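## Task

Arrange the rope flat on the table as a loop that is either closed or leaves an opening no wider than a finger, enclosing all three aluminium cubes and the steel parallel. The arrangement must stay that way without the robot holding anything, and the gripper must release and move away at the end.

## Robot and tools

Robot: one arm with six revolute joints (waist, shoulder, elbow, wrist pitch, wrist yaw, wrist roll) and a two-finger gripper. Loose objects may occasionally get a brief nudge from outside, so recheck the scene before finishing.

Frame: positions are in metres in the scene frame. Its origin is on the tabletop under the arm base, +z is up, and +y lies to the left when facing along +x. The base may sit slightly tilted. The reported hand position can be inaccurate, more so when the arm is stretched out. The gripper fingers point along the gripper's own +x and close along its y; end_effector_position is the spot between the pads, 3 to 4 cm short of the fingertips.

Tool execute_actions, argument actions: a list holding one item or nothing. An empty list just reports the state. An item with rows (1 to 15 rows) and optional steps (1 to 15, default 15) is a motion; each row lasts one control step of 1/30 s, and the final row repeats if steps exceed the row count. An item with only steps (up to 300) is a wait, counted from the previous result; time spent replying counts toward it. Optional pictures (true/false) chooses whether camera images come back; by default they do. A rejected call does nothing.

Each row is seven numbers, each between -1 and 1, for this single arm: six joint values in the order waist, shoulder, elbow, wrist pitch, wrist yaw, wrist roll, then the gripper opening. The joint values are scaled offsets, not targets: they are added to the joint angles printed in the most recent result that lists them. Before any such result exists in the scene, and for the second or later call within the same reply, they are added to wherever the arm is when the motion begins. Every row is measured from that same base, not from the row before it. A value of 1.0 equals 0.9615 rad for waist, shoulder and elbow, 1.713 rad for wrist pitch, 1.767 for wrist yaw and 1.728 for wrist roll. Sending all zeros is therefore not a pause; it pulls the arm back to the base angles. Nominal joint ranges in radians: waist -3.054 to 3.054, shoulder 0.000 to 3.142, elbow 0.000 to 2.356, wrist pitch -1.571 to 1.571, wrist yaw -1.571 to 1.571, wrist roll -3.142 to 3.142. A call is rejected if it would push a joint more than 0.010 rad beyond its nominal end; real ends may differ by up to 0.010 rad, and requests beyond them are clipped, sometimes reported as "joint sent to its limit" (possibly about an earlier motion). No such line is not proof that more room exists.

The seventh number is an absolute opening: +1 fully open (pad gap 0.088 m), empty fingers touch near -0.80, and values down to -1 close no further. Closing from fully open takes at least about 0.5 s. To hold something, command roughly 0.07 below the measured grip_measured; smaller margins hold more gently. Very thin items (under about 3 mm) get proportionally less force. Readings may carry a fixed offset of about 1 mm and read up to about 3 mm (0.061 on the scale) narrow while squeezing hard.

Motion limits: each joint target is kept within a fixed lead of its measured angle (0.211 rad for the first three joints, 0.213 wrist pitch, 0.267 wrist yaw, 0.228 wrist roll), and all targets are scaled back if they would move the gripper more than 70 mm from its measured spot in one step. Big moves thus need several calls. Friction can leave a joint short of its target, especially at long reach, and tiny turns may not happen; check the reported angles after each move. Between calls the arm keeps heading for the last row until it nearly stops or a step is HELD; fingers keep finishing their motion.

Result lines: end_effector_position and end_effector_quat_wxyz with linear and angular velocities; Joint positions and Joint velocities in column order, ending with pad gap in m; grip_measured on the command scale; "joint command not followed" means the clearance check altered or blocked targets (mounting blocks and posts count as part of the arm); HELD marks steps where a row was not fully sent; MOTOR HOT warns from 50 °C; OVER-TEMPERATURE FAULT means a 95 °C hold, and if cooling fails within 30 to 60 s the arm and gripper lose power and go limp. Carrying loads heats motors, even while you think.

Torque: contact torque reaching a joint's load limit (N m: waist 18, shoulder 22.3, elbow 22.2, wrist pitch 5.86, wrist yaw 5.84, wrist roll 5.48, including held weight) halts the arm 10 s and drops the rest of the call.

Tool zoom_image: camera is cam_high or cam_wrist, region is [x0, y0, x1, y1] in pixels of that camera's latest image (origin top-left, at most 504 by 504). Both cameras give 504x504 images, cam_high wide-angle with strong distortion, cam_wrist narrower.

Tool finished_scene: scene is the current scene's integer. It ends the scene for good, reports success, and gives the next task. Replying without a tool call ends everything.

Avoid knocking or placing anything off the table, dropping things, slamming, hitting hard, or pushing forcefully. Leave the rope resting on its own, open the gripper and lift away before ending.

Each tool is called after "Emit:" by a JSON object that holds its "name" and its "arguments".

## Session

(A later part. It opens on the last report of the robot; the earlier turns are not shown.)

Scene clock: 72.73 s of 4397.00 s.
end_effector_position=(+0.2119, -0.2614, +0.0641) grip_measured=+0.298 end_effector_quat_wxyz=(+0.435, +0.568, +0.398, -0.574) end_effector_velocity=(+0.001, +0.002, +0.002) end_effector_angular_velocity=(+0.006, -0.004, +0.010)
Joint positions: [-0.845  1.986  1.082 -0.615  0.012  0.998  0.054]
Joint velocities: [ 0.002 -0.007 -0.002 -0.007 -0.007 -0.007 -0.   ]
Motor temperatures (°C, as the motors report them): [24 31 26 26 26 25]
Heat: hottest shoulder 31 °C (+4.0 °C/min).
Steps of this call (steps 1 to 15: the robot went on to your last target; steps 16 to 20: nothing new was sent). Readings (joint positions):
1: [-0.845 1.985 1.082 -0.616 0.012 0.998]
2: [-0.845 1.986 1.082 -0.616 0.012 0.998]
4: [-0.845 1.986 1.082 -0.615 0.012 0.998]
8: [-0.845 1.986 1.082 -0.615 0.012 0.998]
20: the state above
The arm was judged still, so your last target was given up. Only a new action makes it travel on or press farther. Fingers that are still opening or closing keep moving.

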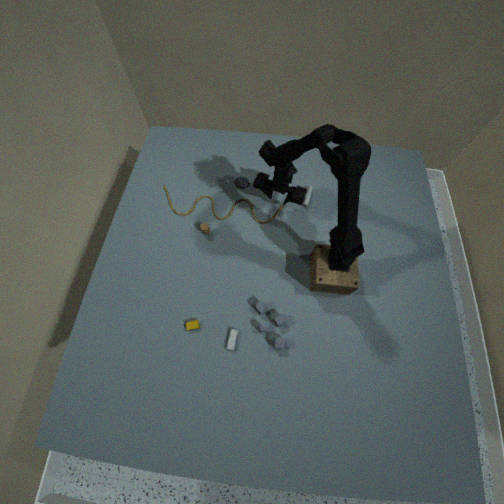

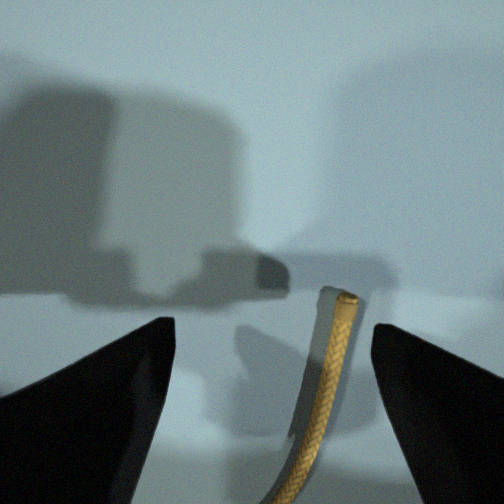

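Emit:
{"name": "execute_actions", "arguments": {"actions": [{"rows":[[0,-0.03,-0.09,0,0,0,0.3]],"steps":12}], "pictures": false}}

Emit:
{"name": "execute_actions", "arguments": {"actions": [{"rows":[[0,0.05,-0.01,0.033,0,0,0.3]],"steps":15}]}}

Scene clock: 76.60 s of 4397.00 s.
end_effector_position=(+0.1950, -0.2408, +0.0544) grip_measured=+0.298 end_effector_quat_wxyz=(+0.414, +0.567, +0.419, -0.576) end_effector_velocity=(+0.000, +0.002, +0.002) end_effector_angular_velocity=(+0.006, -0.004, -0.005)
Joint positions: [-0.845  1.967  1.005 -0.616  0.012  0.998  0.054]
Joint velocities: [ 0.002 -0.007 -0.002 -0.007 -0.007  0.007  0.   ]
Motor temperatures (°C, as the motors report them): [24 31 26 26 25 25]
Heat: hottest shoulder 31 °C (+3.0 °C/min).
Steps of this call (steps 1 to 90: nothing new was sent; then 0.47 s passed at rest; steps 91 to 102: all 12 steps of this action). Readings (joint positions):
91: [-0.845 1.983 1.071 -0.606 0.012 0.998]
92: [-0.845 1.976 1.056 -0.607 0.012 0.998]
94: [-0.845 1.969 1.026 -0.617 0.012 0.998]
98: [-0.845 1.969 1.005 -0.617 0.012 0.998]
102: the state above

Scene clock: 77.10 s of 4397.00 s.
end_effector_position=(+0.1986, -0.2452, +0.0431) grip_measured=+0.298 end_effector_quat_wxyz=(+0.420, +0.567, +0.413, -0.575) end_effector_velocity=(+0.001, -0.000, +0.003) end_effector_angular_velocity=(+0.003, -0.007, -0.010)
Joint positions: [-0.845  2.005  1.003 -0.561  0.012  0.998  0.054]
Joint velocities: [-0.002 -0.007  0.002 -0.007 -0.007  0.007 -0.   ]
Motor temperatures (°C, as the motors report them): [24 31 26 26 25 25]
Heat: hottest shoulder 31 °C (+3.0 °C/min).
Steps of this call (steps 1 to 15: all 15 steps of this action). Readings (joint positions):
1: [-0.845 1.971 1.005 -0.607 0.012 0.998]
2: [-0.845 1.977 1.005 -0.589 0.012 0.998]
4: [-0.845 1.992 1.005 -0.573 0.012 0.998]
8: [-0.845 2.005 1.003 -0.564 0.012 0.998]
15: the state above

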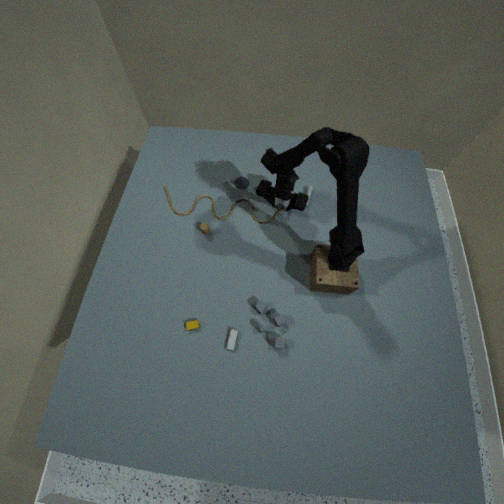

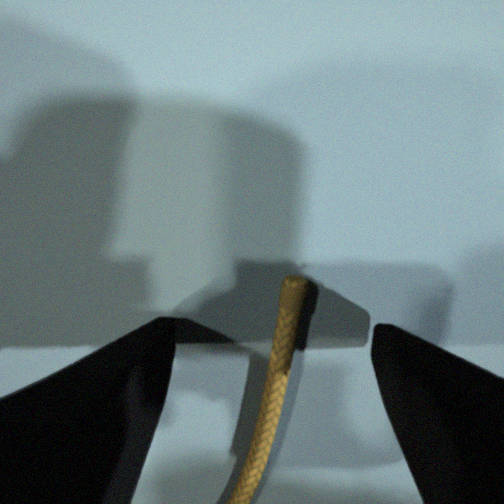

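Emit:
{"name": "execute_actions", "arguments": {"actions": [{"rows":[[0,0,0,0,0,0,-1]],"steps":15}], "pictures": false}}

Emit:
{"name": "execute_actions", "arguments": {"actions": [{"rows":[[0,-0.1,0.03,-0.075,0,0,-1]],"steps":12}], "pictures": false}}

Emit:
{"name": "execute_actions", "arguments": {"actions": [{"rows":[[1,-0.455,-0.44,0,0,0,-1]],"steps":15}], "pictures": false}}

Emit:
{"name": "execute_actions", "arguments": {"actions": [{"steps":15}], "pictures": false}}

Emit:
{"name": "execute_actions", "arguments": {"actions": [{"rows":[[1,0,0,0,0,0,-1]],"steps":15}], "pictures": false}}

Emit:
{"name": "execute_actions", "arguments": {"actions": [{"steps":15}], "pictures": false}}

Emit:
{"name": "execute_actions", "arguments": {"actions": [{"rows":[[0.3,0,0,0,0,0,-1]],"steps":15}], "pictures": false}}

Emit:
{"name": "execute_actions", "arguments": {"actions": [{"rows":[[-0.1,0.76,0.9,-0.08,0,0,-1]],"steps":15}], "pictures": false}}

Emit:
{"name": "execute_actions", "arguments": {"actions": [{"steps":20}]}}

Scene clock: 91.87 s of 4397.00 s.
end_effector_position=(+0.1988, -0.2454, +0.0435) grip_measured=-0.746 end_effector_quat_wxyz=(+0.420, +0.567, +0.413, -0.575) end_effector_velocity=(-0.004, +0.003, +0.000) end_effector_angular_velocity=(+0.022, +0.008, -0.015)
Joint positions: [-0.845  2.003  1.003 -0.56   0.012  0.998  0.002]
Joint velocities: [-0.007 -0.002 -0.002 -0.022 -0.007  0.007 -0.   ]
Motor temperatures (°C, as the motors report them): [24 31 26 26 25 25]
Heat: hottest shoulder 31 °C (+0.0 °C/min).
Steps of this call (steps 1 to 15: the robot went on to your last target; steps 16 to 90: nothing new was sent; then 11.27 s passed at rest; steps 91 to 105: all 15 steps of this action). Readings (joint positions):
91: [-0.845 2.005 1.003 -0.561 0.012 0.998]
92: [-0.845 2.005 1.003 -0.561 0.012 0.998]
94: [-0.845 2.005 1.003 -0.561 0.012 0.998]
98: [-0.845 2.005 1.003 -0.561 0.012 0.998]
105: the state above

Scene clock: 92.27 s of 4397.00 s.
end_effector_position=(+0.1948, -0.2405, +0.0741) grip_measured=-0.746 end_effector_quat_wxyz=(+0.416, +0.567, +0.417, -0.576) end_effector_velocity=(-0.001, +0.002, +0.000) end_effector_angular_velocity=(+0.010, -0.001, +0.005)
Joint positions: [-0.845  1.914  1.027 -0.687  0.012  0.998  0.002]
Joint velocities: [-0.002 -0.002 -0.002 -0.007 -0.007 -0.007 -0.   ]
Motor temperatures (°C, as the motors report them): [24 31 26 26 25 25]
Heat: hottest shoulder 31 °C (+0.0 °C/min).
Steps of this call (steps 1 to 12: all 12 steps of this action). Readings (joint positions):
1: [-0.845 1.992 1.008 -0.584 0.012 0.998]
2: [-0.845 1.977 1.010 -0.626 0.012 0.998]
4: [-0.845 1.942 1.011 -0.660 0.012 0.998]
8: [-0.845 1.915 1.027 -0.679 0.012 0.998]
12: the state above

Scene clock: 92.77 s of 4397.00 s.
end_effector_position=(+0.2061, -0.0086, +0.0927) grip_measured=-0.746 end_effector_quat_wxyz=(+0.623, +0.348, +0.608, -0.349) end_effector_velocity=(+0.010, +0.321, +0.007) end_effector_angular_velocity=(+0.021, -0.033, +1.519)
Joint positions: [ 0.006  1.488  0.621 -0.687  0.012  0.998  0.002]
Joint velocities: [ 1.541 -0.061 -0.022 -0.007 -0.022  0.022 -0.   ]
Motor temperatures (°C, as the motors report them): [24 31 26 26 25 25]
Heat: hottest shoulder 31 °C (+0.0 °C/min).
Steps of this call (steps 1 to 15: all 15 steps of this action). Readings (joint positions):
1: [-0.831 1.887 1.000 -0.664 0.021 0.998]
2: [-0.792 1.845 0.956 -0.673 0.022 0.998]
4: [-0.680 1.734 0.854 -0.685 0.016 0.998]
8: [-0.425 1.537 0.673 -0.693 0.013 0.998]
15: the state above

Scene clock: 93.27 s of 4397.00 s.
end_effector_position=(+0.2042, +0.0138, +0.0923) grip_measured=-0.746 end_effector_quat_wxyz=(+0.640, +0.315, +0.626, -0.315) end_effector_velocity=(-0.002, -0.001, -0.000) end_effector_angular_velocity=(-0.008, +0.007, +0.010)
Joint positions: [ 0.114  1.484  0.616 -0.687  0.01   0.998  0.002]
Joint velocities: [ 0.002 -0.002 -0.002 -0.007  0.007 -0.007 -0.   ]
Motor temperatures (°C, as the motors report them): [24 31 26 26 25 25]
Heat: hottest shoulder 31 °C (+0.0 °C/min).
Steps of this call (steps 1 to 15: the robot went on to your last target). Readings (joint positions):
1: [0.049 1.487 0.620 -0.687 0.010 0.998]
2: [0.076 1.485 0.619 -0.687 0.010 0.998]
4: [0.100 1.485 0.617 -0.687 0.010 0.998]
8: [0.111 1.484 0.616 -0.687 0.010 0.998]
15: the state above

Scene clock: 93.77 s of 4397.00 s.
end_effector_position=(+0.1189, +0.1668, +0.0923) grip_measured=-0.746 end_effector_quat_wxyz=(+0.713, +0.018, +0.701, -0.011) end_effector_velocity=(-0.203, +0.142, -0.000) end_effector_angular_velocity=(+0.015, +0.034, +1.173)
Joint positions: [ 0.996  1.484  0.616 -0.685  0.008  0.998  0.002]
Joint velocities: [ 1.179 -0.002 -0.002 -0.007 -0.037  0.007  0.   ]
Motor temperatures (°C, as the motors report them): [24 31 26 26 25 25]
Heat: hottest shoulder 31 °C (+0.0 °C/min).
Steps of this call (steps 1 to 15: all 15 steps of this action). Readings (joint positions):
1: [0.140 1.484 0.616 -0.687 0.022 0.998]
2: [0.199 1.484 0.616 -0.686 0.019 0.998]
4: [0.329 1.484 0.616 -0.685 0.013 0.998]
8: [0.580 1.484 0.616 -0.685 0.013 0.998]
15: the state above

Scene clock: 94.27 s of 4397.00 s.
end_effector_position=(+0.1058, +0.1754, +0.0923) grip_measured=-0.746 end_effector_quat_wxyz=(+0.712, -0.009, +0.702, +0.016) end_effector_velocity=(-0.005, -0.007, -0.000) end_effector_angular_velocity=(-0.028, +0.025, +0.005)
Joint positions: [ 1.072  1.484  0.616 -0.685  0.007  0.998  0.002]
Joint velocities: [-0.002 -0.002 -0.002 -0.037 -0.007 -0.007 -0.   ]
Motor temperatures (°C, as the motors report them): [24 31 26 26 25 25]
Heat: hottest shoulder 31 °C (+0.0 °C/min).
Steps of this call (steps 1 to 15: the robot went on to your last target). Readings (joint positions):
1: [1.028 1.484 0.616 -0.685 0.007 0.998]
2: [1.046 1.484 0.616 -0.685 0.007 0.998]
4: [1.062 1.484 0.616 -0.685 0.007 0.998]
8: [1.070 1.484 0.616 -0.685 0.007 0.998]
15: the state above

Scene clock: 94.77 s of 4397.00 s.
end_effector_position=(+0.0520, +0.1983, +0.0923) grip_measured=-0.746 end_effector_quat_wxyz=(+0.702, -0.107, +0.694, +0.117) end_effector_velocity=(-0.001, +0.002, +0.001) end_effector_angular_velocity=(+0.014, +0.004, +0.010)
Joint positions: [ 1.357  1.484  0.616 -0.685  0.005  0.999  0.002]
Joint velocities: [ 0.002 -0.007 -0.002  0.007 -0.007 -0.007 -0.   ]
Motor temperatures (°C, as the motors report them): [24 31 26 26 25 25]
Heat: hottest shoulder 31 °C (+0.0 °C/min).
Steps of this call (steps 1 to 15: all 15 steps of this action). Readings (joint positions):
1: [1.096 1.484 0.616 -0.685 0.019 0.999]
2: [1.155 1.484 0.616 -0.685 0.018 0.999]
4: [1.274 1.484 0.616 -0.685 0.007 0.999]
8: [1.348 1.484 0.616 -0.685 0.005 0.999]
15: the state above

Scene clock: 95.27 s of 4397.00 s.
end_effector_position=(+0.1311, +0.3618, +0.0614) grip_measured=-0.746 end_effector_quat_wxyz=(+0.699, -0.089, +0.706, +0.070) end_effector_velocity=(+0.089, +0.240, +0.134) end_effector_angular_velocity=(+0.643, -0.239, +0.005)
Joint positions: [ 1.264  2.197  1.415 -0.817  0.004  0.999  0.002]
Joint velocities: [-0.002  0.076  0.769 -0.007  0.007 -0.007  0.   ]
Motor temperatures (°C, as the motors report them): [24 31 26 26 25 25]
Heat: hottest shoulder 31 °C (+0.0 °C/min).
Steps of this call (steps 1 to 15: all 15 steps of this action). Readings (joint positions):
1: [1.346 1.519 0.648 -0.734 0.001 0.999]
2: [1.322 1.577 0.701 -0.768 0.002 0.999]
4: [1.285 1.704 0.818 -0.788 0.003 0.999]
8: [1.265 1.939 1.064 -0.812 0.004 0.999]
15: the state above

Scene clock: 95.93 s of 4397.00 s.
end_effector_position=(+0.1373, +0.3786, +0.0720) grip_measured=-0.746 end_effector_quat_wxyz=(+0.707, -0.074, +0.698, +0.085) end_effector_velocity=(-0.004, -0.004, +0.000) end_effector_angular_velocity=(-0.018, +0.014, +0.010)
Joint positions: [ 1.263  2.202  1.472 -0.821  0.004  0.999  0.002]
Joint velocities: [ 0.002 -0.002 -0.002 -0.022 -0.007 -0.007 -0.   ]
Motor temperatures (°C, as the motors report them): [24 31 26 26 25 25]
Heat: hottest shoulder 31 °C (+0.0 °C/min).
Steps of this call (steps 1 to 20: the robot went on to your last target). Readings (joint positions):
1: [1.264 2.198 1.437 -0.817 0.004 0.999]
2: [1.264 2.198 1.453 -0.817 0.004 0.999]
4: [1.263 2.198 1.471 -0.817 0.004 0.999]
8: [1.263 2.201 1.472 -0.821 0.004 0.999]
20: the state above

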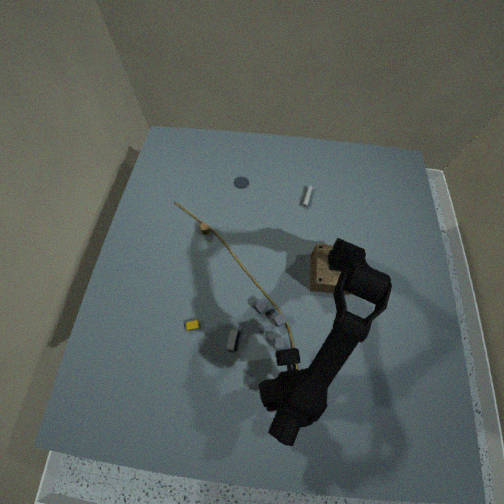

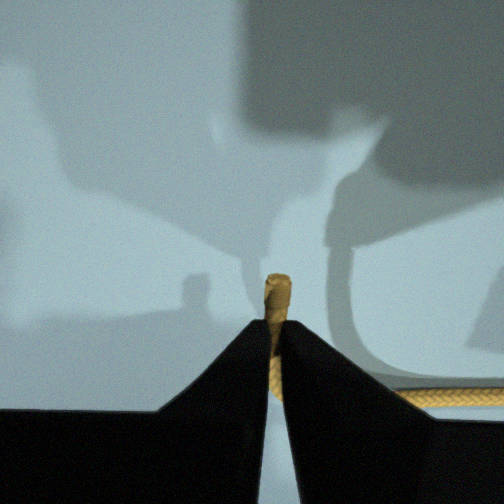

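Emit:
{"name": "execute_actions", "arguments": {"actions": [{"rows":[[-0.45,0,0,0,0,0,-1]],"steps":15}], "pictures": false}}

Emit:
{"name": "execute_actions", "arguments": {"actions": [{"rows":[[-0.45,0,0,0,0,0,-1]],"steps":15}], "pictures": false}}

Emit:
{"name": "execute_actions", "arguments": {"actions": [{"rows":[[-0.55,-0.06,-0.06,0,0,0,-1]],"steps":15}], "pictures": false}}

Emit:
{"name": "execute_actions", "arguments": {"actions": [{"rows":[[0,0.08,-0.02,0.056,0,0,-1]],"steps":12}], "pictures": false}}

Emit:
{"name": "execute_actions", "arguments": {"actions": [{"rows":[[0,0,0,0,0,0,0.5]],"steps":12}], "pictures": false}}

Emit:
{"name": "execute_actions", "arguments": {"actions": [{"rows":[[-1,-0.5,-0.2,0,0,0,0.5]],"steps":15}], "pictures": false}}

Emit:
{"name": "execute_actions", "arguments": {"actions": [{"steps":25}]}}

Emit:
{"name": "zoom_image", "arguments": {"camera": "cam_high", "region": [140,160,340,360]}}

Scene clock: 104.07 s of 4397.00 s.
end_effector_position=(+0.2879, +0.2820, +0.0720) grip_measured=-0.746 end_effector_quat_wxyz=(+0.710, +0.082, +0.696, -0.074) end_effector_velocity=(-0.050, +0.048, +0.000) end_effector_angular_velocity=(+0.010, +0.021, +0.171)
Joint positions: [ 0.817  2.202  1.472 -0.82   0.008  0.999  0.002]
Joint velocities: [ 0.164 -0.002 -0.002 -0.007 -0.022 -0.007 -0.   ]
Motor temperatures (°C, as the motors report them): [24 31 26 26 25 25]
Heat: hottest shoulder 31 °C (+0.0 °C/min).
Steps of this call (steps 1 to 15: the robot went on to your last target; steps 16 to 90: nothing new was sent; then 4.63 s passed at rest; steps 91 to 105: all 15 steps of this action). Readings (joint positions):
91: [1.253 2.202 1.472 -0.821 -0.003 0.999]
92: [1.226 2.202 1.472 -0.821 -0.006 0.999]
94: [1.139 2.202 1.472 -0.821 -0.004 0.999]
98: [0.935 2.202 1.472 -0.820 0.000 0.999]
105: the state above

Scene clock: 104.57 s of 4397.00 s.
end_effector_position=(+0.3821, +0.1285, +0.0720) grip_measured=-0.746 end_effector_quat_wxyz=(+0.676, +0.234, +0.659, -0.231) end_effector_velocity=(-0.020, +0.062, +0.000) end_effector_angular_velocity=(+0.009, -0.005, +0.152)
Joint positions: [ 0.368  2.202  1.472 -0.819  0.012  0.999  0.002]
Joint velocities: [ 0.159 -0.002 -0.002  0.007 -0.007  0.007 -0.   ]
Motor temperatures (°C, as the motors report them): [24 31 26 26 25 25]
Heat: hottest shoulder 31 °C (+0.0 °C/min).
Steps of this call (steps 1 to 15: all 15 steps of this action). Readings (joint positions):
1: [0.813 2.202 1.472 -0.820 -0.001 0.999]
2: [0.791 2.202 1.472 -0.820 -0.005 0.999]
4: [0.709 2.202 1.472 -0.820 -0.003 0.999]
8: [0.505 2.202 1.472 -0.819 0.003 0.999]
15: the state above

Scene clock: 105.07 s of 4397.00 s.
end_effector_position=(+0.3838, -0.0877, +0.0788) grip_measured=-0.746 end_effector_quat_wxyz=(+0.590, +0.402, +0.570, -0.407) end_effector_velocity=(-0.009, -0.008, -0.003) end_effector_angular_velocity=(-0.005, +0.014, -0.000)
Joint positions: [-0.179  2.158  1.428 -0.818  0.016  0.999  0.002]
Joint velocities: [-0.022 -0.007 -0.027  0.007  0.007 -0.022 -0.   ]
Motor temperatures (°C, as the motors report them): [24 32 26 26 25 25]
Heat: hottest shoulder 32 °C (+1.0 °C/min).
Steps of this call (steps 1 to 15: all 15 steps of this action). Readings (joint positions):
1: [0.363 2.198 1.467 -0.816 0.002 0.999]
2: [0.339 2.191 1.458 -0.817 -0.001 0.999]
4: [0.256 2.178 1.444 -0.820 0.001 0.999]
8: [0.048 2.164 1.437 -0.819 0.006 0.999]
15: the state above

Scene clock: 105.47 s of 4397.00 s.
end_effector_position=(+0.3914, -0.0882, +0.0509) grip_measured=-0.746 end_effector_quat_wxyz=(+0.595, +0.403, +0.566, -0.404) end_effector_velocity=(+0.001, -0.000, +0.000) end_effector_angular_velocity=(+0.005, -0.008, +0.020)
Joint positions: [-0.176  2.226  1.415 -0.724  0.016  0.999  0.002]
Joint velocities: [-0.002 -0.002 -0.002  0.007 -0.007 -0.022 -0.   ]
Motor temperatures (°C, as the motors report them): [24 32 26 26 25 25]
Heat: hottest shoulder 32 °C (+1.0 °C/min).
Steps of this call (steps 1 to 12: all 12 steps of this action). Readings (joint positions):
1: [-0.179 2.165 1.425 -0.803 0.016 0.999]
2: [-0.177 2.175 1.425 -0.771 0.016 0.999]
4: [-0.176 2.199 1.424 -0.743 0.016 0.999]
8: [-0.176 2.225 1.415 -0.730 0.016 0.999]
12: the state above

Scene clock: 105.87 s of 4397.00 s.
end_effector_position=(+0.3914, -0.0882, +0.0509) grip_measured=+0.458 end_effector_quat_wxyz=(+0.595, +0.403, +0.566, -0.404) end_effector_velocity=(-0.000, +0.002, -0.001) end_effector_angular_velocity=(+0.006, -0.004, +0.010)
Joint positions: [-0.176  2.226  1.415 -0.724  0.016  0.999  0.061]
Joint velocities: [ 0.002 -0.002 -0.007  0.007 -0.007 -0.007  0.032]
Motor temperatures (°C, as the motors report them): [24 32 26 26 25 25]
Heat: hottest shoulder 32 °C (+1.0 °C/min).
Steps of this call (steps 1 to 12: all 12 steps of this action). Readings (joint positions):
1: [-0.176 2.226 1.415 -0.724 0.016 0.999]
2: [-0.176 2.226 1.415 -0.724 0.016 0.999]
4: [-0.176 2.226 1.415 -0.724 0.016 0.999]
8: [-0.176 2.226 1.415 -0.724 0.016 0.999]
12: the state above

Scene clock: 106.37 s of 4397.00 s.
end_effector_position=(+0.2512, -0.2943, +0.1820) grip_measured=+0.498 end_effector_quat_wxyz=(+0.537, +0.563, +0.297, -0.555) end_effector_velocity=(-0.491, -0.400, +0.063) end_effector_angular_velocity=(-0.107, -0.104, -1.643)
Joint positions: [-0.82   1.764  1.254 -0.72   0.013  0.998  0.063]
Joint velocities: [-1.639 -0.217 -0.046 -0.022 -0.007  0.007 -0.   ]
Motor temperatures (°C, as the motors report them): [24 32 26 26 25 25]
Heat: hottest shoulder 32 °C (+1.0 °C/min).
Steps of this call (steps 1 to 15: all 15 steps of this action). Readings (joint positions):
1: [-0.185 2.206 1.394 -0.707 0.010 0.998]
2: [-0.209 2.175 1.359 -0.716 0.008 0.998]
4: [-0.290 2.099 1.300 -0.730 0.009 0.998]
8: [-0.474 1.945 1.262 -0.724 0.012 0.998]
15: the state above

Scene clock: 107.20 s of 4397.00 s.
end_effector_position=(+0.1437, -0.3533, +0.1792) grip_measured=+0.498 end_effector_quat_wxyz=(+0.438, +0.601, +0.208, -0.635) end_effector_velocity=(-0.000, +0.002, -0.000) end_effector_angular_velocity=(+0.014, -0.014, +0.007)
Joint positions: [-1.138  1.755  1.236 -0.723  0.019  0.998  0.063]
Joint velocities: [-0.007 -0.002 -0.002 -0.007 -0.022 -0.007 -0.   ]
Motor temperatures (°C, as the motors report them): [24 32 26 26 25 25]
Heat: hottest shoulder 32 °C (+1.0 °C/min).
Steps of this call (steps 1 to 25: the robot went on to your last target). Readings (joint positions):
1: [-0.875 1.760 1.253 -0.720 0.013 0.998]
2: [-0.930 1.758 1.250 -0.720 0.013 0.998]
4: [-1.037 1.758 1.245 -0.720 0.015 0.998]
8: [-1.143 1.757 1.237 -0.723 0.021 0.998]
25: the state above

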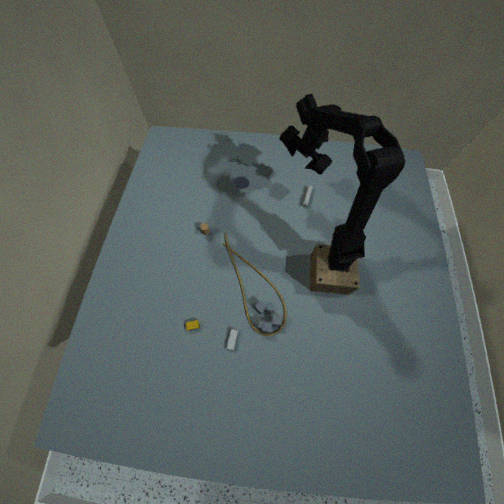

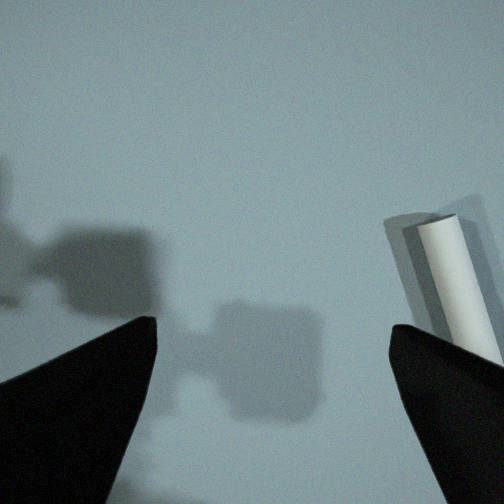

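Region (140, 160, 340, 360) of cam_high's 504x504 image, scaled by 2.520, with more detail than that image has.

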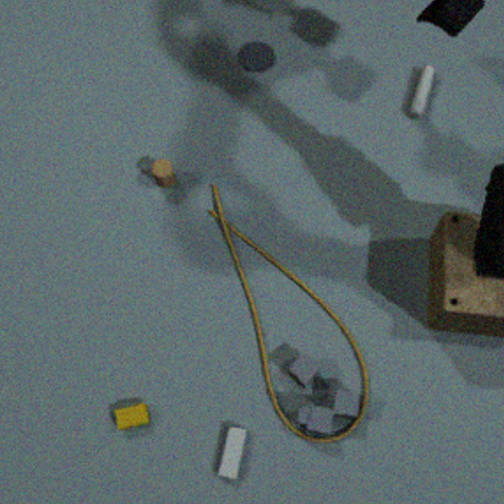

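Emit:
{"name": "finished_scene", "arguments": {"scene": 2}}

The scene is finished: the task was done.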